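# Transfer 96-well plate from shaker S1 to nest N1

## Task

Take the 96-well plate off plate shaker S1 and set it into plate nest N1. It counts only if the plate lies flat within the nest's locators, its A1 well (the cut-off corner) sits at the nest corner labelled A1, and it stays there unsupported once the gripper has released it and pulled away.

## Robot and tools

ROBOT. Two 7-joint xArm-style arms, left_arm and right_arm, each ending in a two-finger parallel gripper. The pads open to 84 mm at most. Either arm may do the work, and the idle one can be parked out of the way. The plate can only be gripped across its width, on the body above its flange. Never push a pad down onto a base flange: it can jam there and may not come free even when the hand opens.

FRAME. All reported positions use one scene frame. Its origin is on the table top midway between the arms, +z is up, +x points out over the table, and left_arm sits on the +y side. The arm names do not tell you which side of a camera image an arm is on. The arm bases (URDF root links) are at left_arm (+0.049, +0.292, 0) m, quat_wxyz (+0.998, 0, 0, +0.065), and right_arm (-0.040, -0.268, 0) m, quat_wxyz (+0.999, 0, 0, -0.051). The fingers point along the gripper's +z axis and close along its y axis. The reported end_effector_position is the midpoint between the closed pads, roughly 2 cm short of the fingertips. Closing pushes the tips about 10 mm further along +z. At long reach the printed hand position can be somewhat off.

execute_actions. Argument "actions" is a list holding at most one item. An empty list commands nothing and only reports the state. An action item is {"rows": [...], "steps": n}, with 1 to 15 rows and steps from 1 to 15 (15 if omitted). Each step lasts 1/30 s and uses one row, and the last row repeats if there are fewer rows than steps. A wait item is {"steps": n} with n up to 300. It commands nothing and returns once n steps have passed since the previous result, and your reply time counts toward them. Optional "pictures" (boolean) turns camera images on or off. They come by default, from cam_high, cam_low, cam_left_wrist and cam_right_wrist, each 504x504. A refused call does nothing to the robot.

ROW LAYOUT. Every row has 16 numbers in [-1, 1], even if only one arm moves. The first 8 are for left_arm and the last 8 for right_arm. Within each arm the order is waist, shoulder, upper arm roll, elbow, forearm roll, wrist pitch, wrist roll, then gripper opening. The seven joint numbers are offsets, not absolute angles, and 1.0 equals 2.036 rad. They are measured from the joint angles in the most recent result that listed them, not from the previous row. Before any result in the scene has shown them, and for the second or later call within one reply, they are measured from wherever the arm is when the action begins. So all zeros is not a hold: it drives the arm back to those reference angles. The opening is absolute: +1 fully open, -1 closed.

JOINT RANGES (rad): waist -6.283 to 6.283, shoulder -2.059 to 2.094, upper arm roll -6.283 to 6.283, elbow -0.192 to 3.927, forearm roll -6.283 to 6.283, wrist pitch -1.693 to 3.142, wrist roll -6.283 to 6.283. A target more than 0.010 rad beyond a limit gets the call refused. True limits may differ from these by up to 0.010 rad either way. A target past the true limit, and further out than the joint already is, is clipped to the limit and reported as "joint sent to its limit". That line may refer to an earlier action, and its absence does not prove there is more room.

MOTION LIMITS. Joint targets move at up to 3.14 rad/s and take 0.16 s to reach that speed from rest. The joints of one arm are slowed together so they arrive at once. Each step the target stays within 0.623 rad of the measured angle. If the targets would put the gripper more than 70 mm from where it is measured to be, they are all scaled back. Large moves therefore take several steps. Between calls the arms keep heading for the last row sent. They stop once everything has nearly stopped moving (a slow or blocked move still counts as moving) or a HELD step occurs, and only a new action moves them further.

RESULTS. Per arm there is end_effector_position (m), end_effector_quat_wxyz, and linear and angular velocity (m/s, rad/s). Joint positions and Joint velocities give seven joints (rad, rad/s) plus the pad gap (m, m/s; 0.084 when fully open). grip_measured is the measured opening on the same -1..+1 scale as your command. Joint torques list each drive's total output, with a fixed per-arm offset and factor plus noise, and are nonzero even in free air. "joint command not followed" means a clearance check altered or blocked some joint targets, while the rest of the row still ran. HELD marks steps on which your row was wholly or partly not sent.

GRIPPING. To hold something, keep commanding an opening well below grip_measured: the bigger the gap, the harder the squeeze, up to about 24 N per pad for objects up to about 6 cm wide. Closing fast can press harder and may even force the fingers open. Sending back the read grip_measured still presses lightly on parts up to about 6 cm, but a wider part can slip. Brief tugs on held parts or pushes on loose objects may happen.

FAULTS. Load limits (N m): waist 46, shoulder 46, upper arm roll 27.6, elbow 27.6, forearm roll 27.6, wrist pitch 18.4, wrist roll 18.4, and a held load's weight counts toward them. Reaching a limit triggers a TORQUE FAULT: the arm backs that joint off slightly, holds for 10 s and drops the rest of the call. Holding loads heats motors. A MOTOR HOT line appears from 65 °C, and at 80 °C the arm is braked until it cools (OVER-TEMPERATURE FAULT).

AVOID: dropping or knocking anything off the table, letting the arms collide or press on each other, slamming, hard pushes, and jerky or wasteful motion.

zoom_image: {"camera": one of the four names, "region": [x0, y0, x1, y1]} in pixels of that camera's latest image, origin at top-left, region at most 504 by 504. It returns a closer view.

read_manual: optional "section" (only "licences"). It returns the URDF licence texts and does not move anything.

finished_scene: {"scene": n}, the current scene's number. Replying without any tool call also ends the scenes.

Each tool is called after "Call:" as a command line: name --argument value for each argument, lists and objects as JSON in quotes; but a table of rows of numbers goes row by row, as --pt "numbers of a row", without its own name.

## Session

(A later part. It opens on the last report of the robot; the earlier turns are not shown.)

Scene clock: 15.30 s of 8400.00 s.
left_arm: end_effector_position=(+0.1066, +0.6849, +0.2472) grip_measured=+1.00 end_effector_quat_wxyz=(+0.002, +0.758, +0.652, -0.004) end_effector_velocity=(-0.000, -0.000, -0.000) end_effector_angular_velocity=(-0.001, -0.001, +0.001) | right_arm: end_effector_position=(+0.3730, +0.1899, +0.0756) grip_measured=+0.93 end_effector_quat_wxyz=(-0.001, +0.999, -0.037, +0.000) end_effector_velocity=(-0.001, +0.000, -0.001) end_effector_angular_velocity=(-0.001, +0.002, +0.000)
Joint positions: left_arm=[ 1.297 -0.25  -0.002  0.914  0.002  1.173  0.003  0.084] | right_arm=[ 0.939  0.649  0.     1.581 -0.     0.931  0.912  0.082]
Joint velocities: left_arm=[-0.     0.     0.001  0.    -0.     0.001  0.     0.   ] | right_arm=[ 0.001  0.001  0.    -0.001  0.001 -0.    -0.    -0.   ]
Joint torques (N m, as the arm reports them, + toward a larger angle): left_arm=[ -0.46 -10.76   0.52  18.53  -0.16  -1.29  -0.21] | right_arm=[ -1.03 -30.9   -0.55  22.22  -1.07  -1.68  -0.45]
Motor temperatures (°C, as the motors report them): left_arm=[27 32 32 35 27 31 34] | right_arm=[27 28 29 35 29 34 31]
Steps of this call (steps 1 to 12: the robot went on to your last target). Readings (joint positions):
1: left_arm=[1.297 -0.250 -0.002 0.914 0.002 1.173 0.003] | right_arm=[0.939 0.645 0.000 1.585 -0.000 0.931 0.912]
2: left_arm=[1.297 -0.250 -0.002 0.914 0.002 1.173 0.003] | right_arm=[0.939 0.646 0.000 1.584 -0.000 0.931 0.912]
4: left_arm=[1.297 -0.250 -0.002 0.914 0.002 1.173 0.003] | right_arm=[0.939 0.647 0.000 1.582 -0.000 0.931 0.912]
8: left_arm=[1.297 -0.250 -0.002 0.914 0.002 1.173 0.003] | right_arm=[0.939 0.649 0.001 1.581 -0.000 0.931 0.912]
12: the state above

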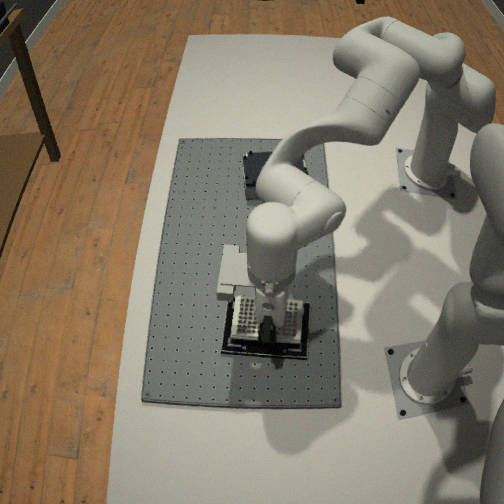

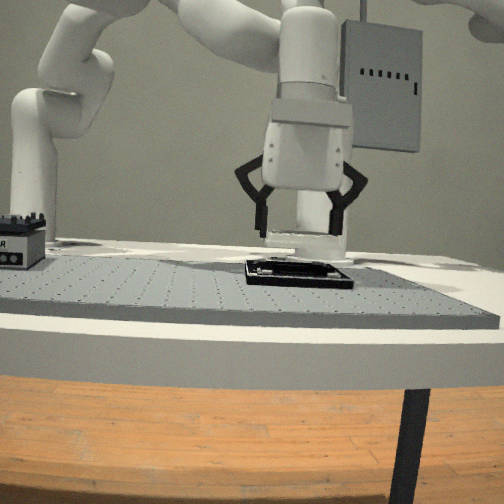

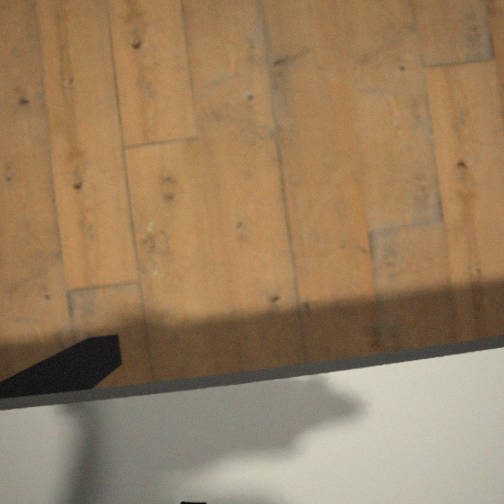

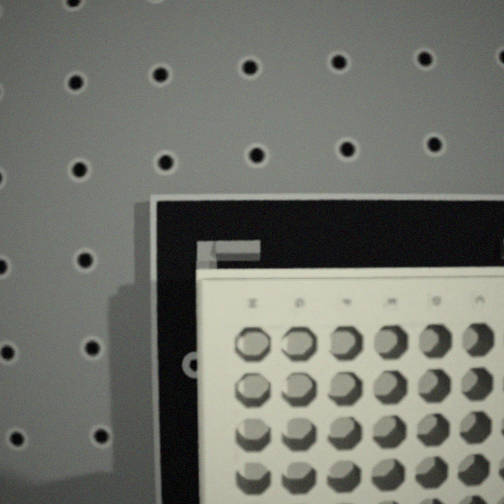

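Call:
execute_actions --actions '[{"rows": [[0,0,0,0,0,0,0,1, -0.0017,0,0,0,0,0,-0.0017,-1],[0,0,0,0,0,0,0,1, -0.0017,0,0,0,0,0,-0.0017,-1],[0,0,0,0,0,0,0,1, -0.0017,0,0,0,0,0,-0.0017,-1],[0,0,0,0,0,0,0,1, -0.0017,0.0055,0,-0.0017,0,-0.007,-0.0017,-1],[0,0,0,0,0,0,0,1, -0.0017,0.011,0,-0.0033,0,-0.014,-0.0017,-1],[0,0,0,0,0,0,0,1, -0.0017,0.0164,0,-0.005,0,-0.021,-0.0017,-1],[0,0,0,0,0,0,0,1, -0.0017,0.0218,0,-0.0066,0,-0.0278,-0.0017,-1]], "steps": 15}]' --pictures false

Call:
execute_actions --actions '[{"steps": 12}]'

Call:
zoom_image --camera "cam_high" --region '[190, 230, 340, 380]'

Call:
zoom_image --camera "cam_low" --region '[210, 180, 380, 310]'

Scene clock: 17.27 s of 8400.00 s.
left_arm: end_effector_position=(+0.1066, +0.6849, +0.2472) grip_measured=+1.00 end_effector_quat_wxyz=(+0.002, +0.758, +0.652, -0.004) end_effector_velocity=(-0.000, -0.000, -0.000) end_effector_angular_velocity=(-0.001, -0.000, -0.000) | right_arm: end_effector_position=(+0.3744, +0.1881, +0.0475) grip_measured=+0.93 end_effector_quat_wxyz=(-0.000, +0.999, -0.037, -0.000) end_effector_velocity=(-0.002, +0.007, +0.006) end_effector_angular_velocity=(+0.014, -0.007, +0.010)
Joint positions: left_arm=[ 1.297 -0.25  -0.002  0.914  0.002  1.173  0.003  0.084] | right_arm=[ 0.935  0.693  0.     1.568 -0.     0.875  0.909  0.082]
Joint velocities: left_arm=[-0.     0.     0.001  0.    -0.     0.     0.    -0.   ] | right_arm=[ 0.003 -0.007  0.007  0.003 -0.001 -0.005 -0.     0.   ]
Joint torques (N m, as the arm reports them, + toward a larger angle): left_arm=[ -0.56 -10.71   0.62  18.71  -0.01  -1.32  -0.31] | right_arm=[ -1.4  -30.98  -0.36  20.82  -0.71  -1.52  -0.35]
Motor temperatures (°C, as the motors report them): left_arm=[27 32 32 35 27 31 34] | right_arm=[27 29 29 35 29 34 31]
Steps of this call (steps 1 to 15: the robot went on to your last target; steps 16 to 44: nothing new was sent; steps 45 to 59: all 15 steps of this action). Readings (joint positions):
45: left_arm=[1.297 -0.250 -0.002 0.914 0.002 1.173 0.003] | right_arm=[0.939 0.649 0.001 1.581 -0.000 0.931 0.912]
46: left_arm=[1.297 -0.250 -0.002 0.914 0.002 1.173 0.003] | right_arm=[0.938 0.649 0.001 1.581 -0.000 0.931 0.911]
48: left_arm=[1.297 -0.250 -0.002 0.914 0.002 1.173 0.003] | right_arm=[0.936 0.649 0.001 1.581 -0.000 0.931 0.910]
52: left_arm=[1.297 -0.250 -0.002 0.914 0.002 1.173 0.003] | right_arm=[0.935 0.672 0.000 1.576 -0.000 0.898 0.909]
59: the state above

Scene clock: 17.67 s of 8400.00 s.
left_arm: end_effector_position=(+0.1066, +0.6849, +0.2472) grip_measured=+1.00 end_effector_quat_wxyz=(+0.002, +0.758, +0.652, -0.004) end_effector_velocity=(+0.000, -0.000, +0.001) end_effector_angular_velocity=(+0.001, +0.000, -0.001) | right_arm: end_effector_position=(+0.3744, +0.1882, +0.0474) grip_measured=+0.93 end_effector_quat_wxyz=(-0.000, +0.999, -0.037, +0.000) end_effector_velocity=(+0.000, +0.000, -0.000) end_effector_angular_velocity=(+0.000, -0.000, -0.000)
Joint positions: left_arm=[ 1.297 -0.25  -0.002  0.914  0.002  1.173  0.003  0.084] | right_arm=[ 0.935  0.693  0.     1.568 -0.     0.875  0.909  0.082]
Joint velocities: left_arm=[ 0.    -0.001 -0.001  0.     0.     0.001  0.     0.   ] | right_arm=[-0.     0.001 -0.     0.     0.    -0.001 -0.     0.   ]
Joint torques (N m, as the arm reports them, + toward a larger angle): left_arm=[ -0.55 -10.62   0.43  18.68  -0.07  -1.3   -0.13] | right_arm=[ -1.49 -30.92  -0.18  21.8   -1.05  -2.16  -0.32]
Motor temperatures (°C, as the motors report them): left_arm=[27 32 32 35 27 31 34] | right_arm=[27 29 29 35 29 34 31]
Steps of this call (steps 1 to 12: the robot went on to your last target). Readings (joint positions):
1: left_arm=[1.297 -0.250 -0.002 0.914 0.002 1.173 0.003] | right_arm=[0.935 0.693 0.001 1.568 -0.000 0.875 0.909]
2: left_arm=[1.297 -0.250 -0.002 0.914 0.002 1.173 0.003] | right_arm=[0.935 0.693 0.000 1.568 -0.000 0.875 0.909]
4: left_arm=[1.297 -0.250 -0.002 0.914 0.002 1.173 0.003] | right_arm=[0.935 0.693 0.000 1.568 -0.000 0.875 0.909]
8: left_arm=[1.297 -0.250 -0.002 0.914 0.002 1.173 0.003] | right_arm=[0.935 0.693 0.000 1.568 -0.000 0.875 0.909]
12: the state above

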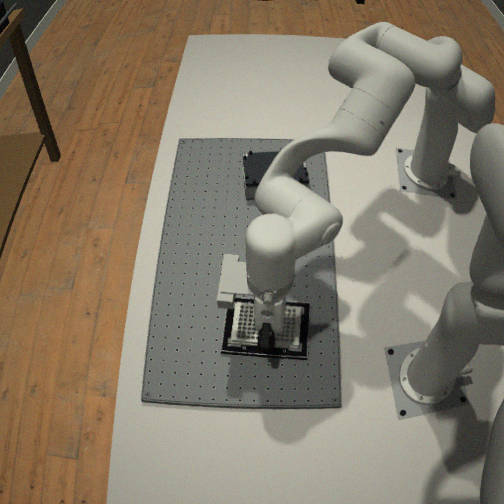

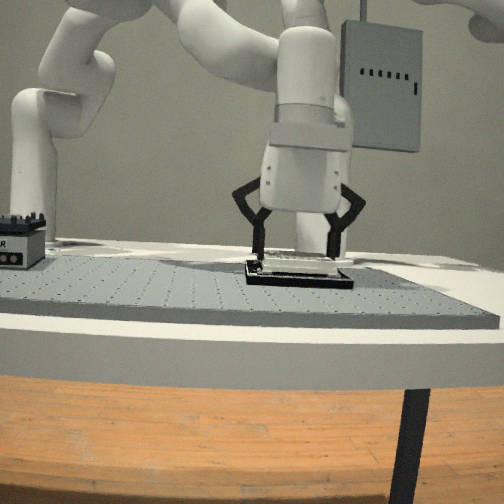

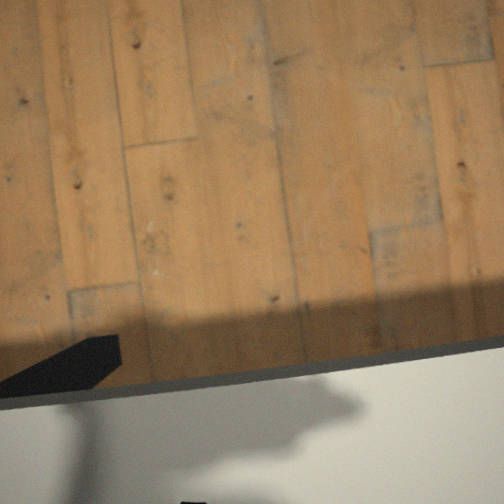

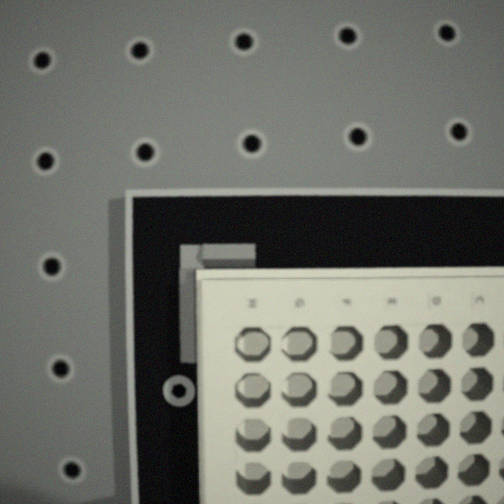

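Region (190, 230, 340, 380) of cam_high's 504x504 image, scaled by 3.360, with more detail than that image has.

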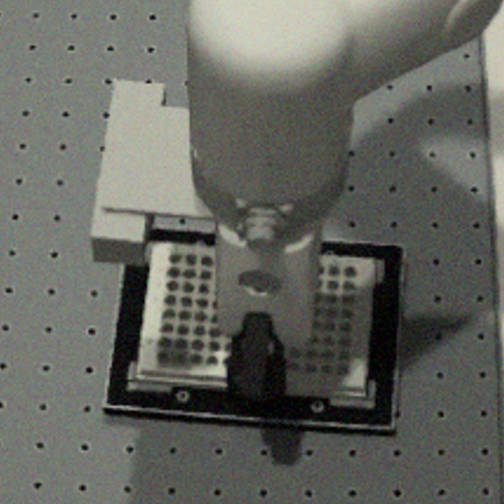

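Region (210, 180, 380, 310) of cam_low's 504x504 image, scaled by 2.965, with more detail than that image has; it fills the top 385 rows of this view, and the rest is white.

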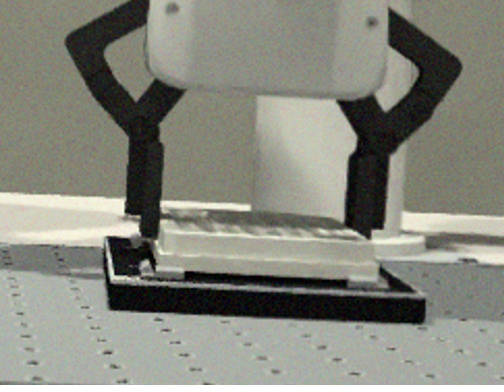

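Call:
execute_actions --actions '[{"rows": [[0,0,0,0,0,0,0,1, 0,0.0016,0,-0.0005,0,-0.002,0,-1],[0,0,0,0,0,0,0,1, 0,0.0016,0,-0.0005,0,-0.002,0,-1],[0,0,0,0,0,0,0,1, 0,0.0016,0,-0.0005,0,-0.002,0,-1],[0,0,0,0,0,0,0,1, 0,0.0016,0,-0.0005,0,-0.002,0,-1],[0,0,0,0,0,0,0,1, 0,0.0016,0,-0.0005,0,-0.002,0,-1],[0,0,0,0,0,0,0,1, 0,0.0016,0,-0.0005,0,-0.002,0,-1],[0,0,0,0,0,0,0,1, 0,0.0016,0,-0.0005,0,-0.002,0,1]], "steps": 15}]' --pictures false

Call:
execute_actions --actions '[{"rows": [[0,0,0,0,0,0,0,1, 0,-0.0046,0,0.0014,0,0.006,0,1],[0,0,0,0,0,0,0,1, 0,-0.0092,0,0.0027,0,0.0119,0,1],[0,0,0,0,0,0,0,1, 0,-0.0137,0,0.0041,0,0.0179,0,1],[0,0,0,0,0,0,0,1, 0,-0.0183,0,0.0054,0,0.0238,0,1],[0,0,0,0,0,0,0,1, 0,-0.0229,0,0.0068,0,0.0298,0,1],[0,0,0,0,0,0,0,1, 0,-0.0229,0,0.0068,0,0.0298,0,1],[0,0,0,0,0,0,0,1, 0,-0.0229,0,0.0068,0,0.0298,0,1],[0,0,0,0,0,0,0,1, 0,-0.0464,0,0.0207,0,0.0671,0,1],[0,0,0,0,0,0,0,1, 0,-0.0464,0,0.0207,0,0.0671,0,1],[0,0,0,0,0,0,0,1, 0,-0.0464,0,0.0207,0,0.0671,0,1],[0,0,0,0,0,0,0,1, 0,-0.1,0,0.036,0,0.136,0,1]], "steps": 15}]' --pictures false

Call:
execute_actions --actions '[{"steps": 15}]'

Call:
zoom_image --camera "cam_high" --region '[200, 270, 330, 380]'

Call:
zoom_image --camera "cam_low" --region '[210, 180, 380, 310]'

Scene clock: 19.87 s of 8400.00 s.
left_arm: end_effector_position=(+0.1066, +0.6849, +0.2472) grip_measured=+1.00 end_effector_quat_wxyz=(+0.002, +0.758, +0.652, -0.004) end_effector_velocity=(-0.000, +0.000, +0.000) end_effector_angular_velocity=(+0.001, -0.000, +0.002) | right_arm: end_effector_position=(+0.3735, +0.1885, +0.0443) grip_measured=+1.00 end_effector_quat_wxyz=(+0.000, +0.999, -0.037, -0.001) end_effector_velocity=(+0.004, -0.001, +0.005) end_effector_angular_velocity=(+0.005, -0.006, -0.007)
Joint positions: left_arm=[ 1.297 -0.25  -0.002  0.914  0.002  1.173  0.003  0.084] | right_arm=[0.936 0.697 0.001 1.566 0.    0.87  0.909 0.084]
Joint velocities: left_arm=[-0.    -0.001  0.001  0.     0.     0.    -0.001 -0.   ] | right_arm=[-0.003 -0.006 -0.003  0.004  0.002  0.002  0.     0.   ]
Joint torques (N m, as the arm reports them, + toward a larger angle): left_arm=[ -0.68 -10.83   0.49  18.58   0.25  -1.38  -0.17] | right_arm=[ -1.12 -31.3   -0.19  21.79  -0.96  -1.97  -0.25]
Motor temperatures (°C, as the motors report them): left_arm=[27 32 32 36 27 31 34] | right_arm=[27 29 29 36 29 34 31]
Steps of this call (steps 1 to 15: the robot went on to your last target; steps 16 to 51: nothing new was sent; steps 52 to 66: all 15 steps of this action). Readings (joint positions):
52: left_arm=[1.297 -0.250 -0.002 0.914 0.002 1.173 0.003] | right_arm=[0.935 0.693 0.000 1.568 -0.000 0.874 0.909]
53: left_arm=[1.297 -0.250 -0.002 0.914 0.002 1.173 0.003] | right_arm=[0.935 0.694 0.000 1.568 -0.000 0.874 0.909]
55: left_arm=[1.297 -0.250 -0.002 0.914 0.002 1.173 0.003] | right_arm=[0.935 0.694 0.000 1.567 -0.000 0.872 0.909]
59: left_arm=[1.297 -0.250 -0.002 0.914 0.002 1.173 0.003] | right_arm=[0.935 0.695 0.000 1.567 -0.000 0.871 0.909]
66: the state above

Scene clock: 20.37 s of 8400.00 s.
left_arm: end_effector_position=(+0.1066, +0.6849, +0.2472) grip_measured=+1.00 end_effector_quat_wxyz=(+0.002, +0.758, +0.652, -0.004) end_effector_velocity=(+0.000, -0.000, -0.000) end_effector_angular_velocity=(-0.000, +0.000, -0.001) | right_arm: end_effector_position=(+0.3697, +0.1843, +0.1509) grip_measured=+1.00 end_effector_quat_wxyz=(+0.000, +0.999, -0.037, -0.001) end_effector_velocity=(-0.006, -0.009, +0.505) end_effector_angular_velocity=(+0.183, -0.168, -0.002)
Joint positions: left_arm=[ 1.297 -0.25  -0.002  0.914  0.002  1.173  0.003  0.084] | right_arm=[0.936 0.536 0.001 1.627 0.    1.092 0.909 0.084]
Joint velocities: left_arm=[ 0.     0.    -0.001  0.     0.     0.     0.001  0.   ] | right_arm=[-0.001 -0.729 -0.001  0.285 -0.     0.766 -0.     0.   ]
Joint torques (N m, as the arm reports them, + toward a larger angle): left_arm=[ -0.59 -10.79   0.38  18.7   -0.24  -1.32  -0.12] | right_arm=[ -0.75 -22.37  -0.33  19.13  -0.39  -1.9   -0.56]
Motor temperatures (°C, as the motors report them): left_arm=[27 32 32 36 27 31 34] | right_arm=[27 29 29 36 29 34 31]
Steps of this call (steps 1 to 15: all 15 steps of this action). Readings (joint positions):
1: left_arm=[1.297 -0.250 -0.002 0.914 0.002 1.173 0.003] | right_arm=[0.936 0.697 0.001 1.567 0.000 0.871 0.909]
2: left_arm=[1.297 -0.250 -0.002 0.914 0.002 1.173 0.003] | right_arm=[0.936 0.695 0.001 1.567 0.000 0.874 0.909]
4: left_arm=[1.297 -0.250 -0.002 0.914 0.002 1.173 0.003] | right_arm=[0.936 0.686 0.002 1.569 0.000 0.889 0.909]
8: left_arm=[1.297 -0.250 -0.002 0.914 0.002 1.173 0.003] | right_arm=[0.936 0.654 0.002 1.581 0.000 0.923 0.909]
15: the state above

Scene clock: 20.87 s of 8400.00 s.
left_arm: end_effector_position=(+0.1066, +0.6849, +0.2472) grip_measured=+1.00 end_effector_quat_wxyz=(+0.002, +0.758, +0.652, -0.004) end_effector_velocity=(+0.000, -0.000, +0.000) end_effector_angular_velocity=(+0.000, +0.000, +0.000) | right_arm: end_effector_position=(+0.3662, +0.1803, +0.1776) grip_measured=+1.00 end_effector_quat_wxyz=(+0.000, +0.999, -0.037, -0.001) end_effector_velocity=(+0.000, +0.001, +0.003) end_effector_angular_velocity=(+0.003, -0.003, +0.001)
Joint positions: left_arm=[ 1.297 -0.25  -0.002  0.914  0.002  1.173  0.003  0.084] | right_arm=[0.936 0.494 0.001 1.64  0.    1.147 0.909 0.084]
Joint velocities: left_arm=[-0.    -0.    -0.001  0.     0.     0.    -0.001 -0.   ] | right_arm=[ 0.001 -0.004  0.     0.001 -0.     0.001 -0.    -0.   ]
Joint torques (N m, as the arm reports them, + toward a larger angle): left_arm=[ -0.57 -11.08   0.77  18.65  -0.12  -1.4   -0.22] | right_arm=[ -1.85 -28.97  -0.44  21.93  -0.47  -1.63  -0.3 ]
Motor temperatures (°C, as the motors report them): left_arm=[27 32 32 36 27 31 34] | right_arm=[27 29 29 36 29 34 31]
Steps of this call (steps 1 to 15: the robot went on to your last target). Readings (joint positions):
1: left_arm=[1.297 -0.250 -0.002 0.914 0.002 1.173 0.003] | right_arm=[0.936 0.515 0.001 1.636 0.000 1.113 0.909]
2: left_arm=[1.297 -0.250 -0.002 0.914 0.002 1.173 0.003] | right_arm=[0.936 0.500 0.001 1.642 0.000 1.126 0.909]
4: left_arm=[1.297 -0.250 -0.002 0.914 0.002 1.173 0.003] | right_arm=[0.936 0.490 0.001 1.645 0.000 1.139 0.909]
8: left_arm=[1.297 -0.250 -0.002 0.914 0.002 1.173 0.003] | right_arm=[0.936 0.498 0.001 1.636 -0.000 1.147 0.909]
15: the state above

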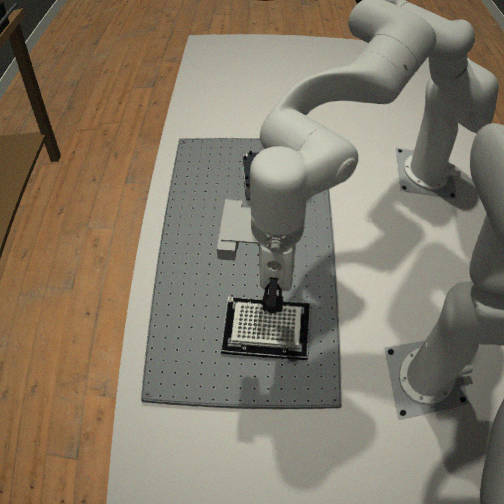

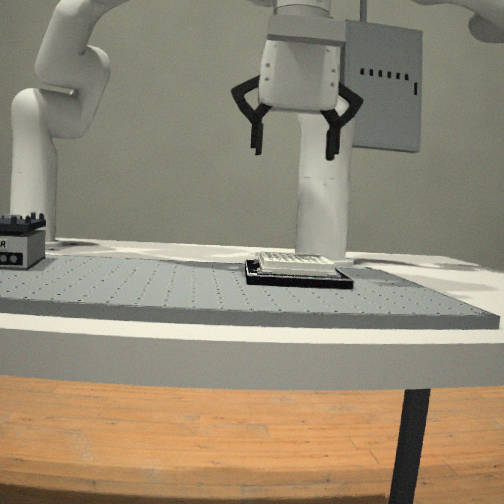

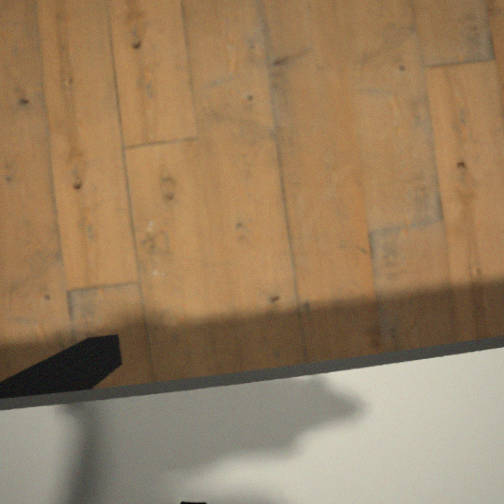

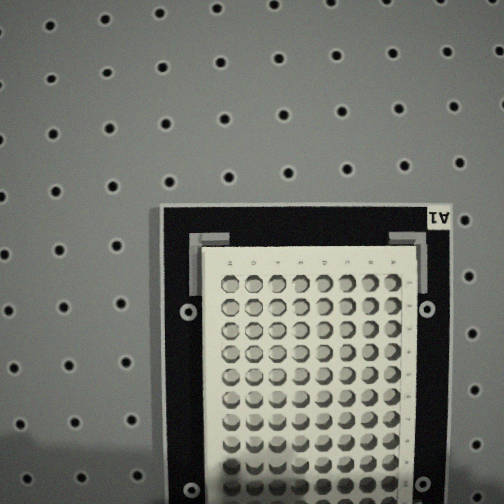

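Region (200, 270, 330, 380) of cam_high's 504x504 image, scaled by 3.877, with more detail than that image has; it fills the top 426 rows of this view, and the rest is white.

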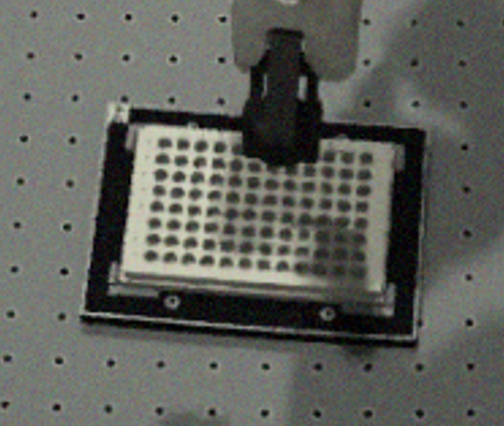

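Region (210, 180, 380, 310) of cam_low's 504x504 image, scaled by 2.965, with more detail than that image has; it fills the top 385 rows of this view, and the rest is white.

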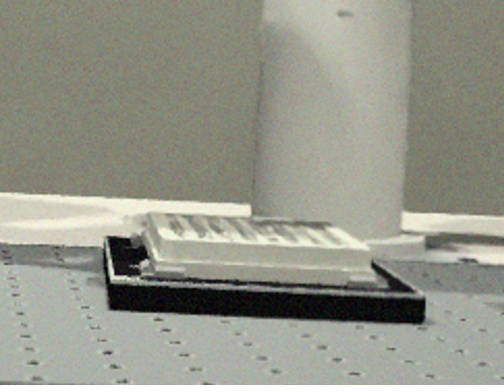

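Call:
finished_scene --scene 2

The scene is finished: the task was done.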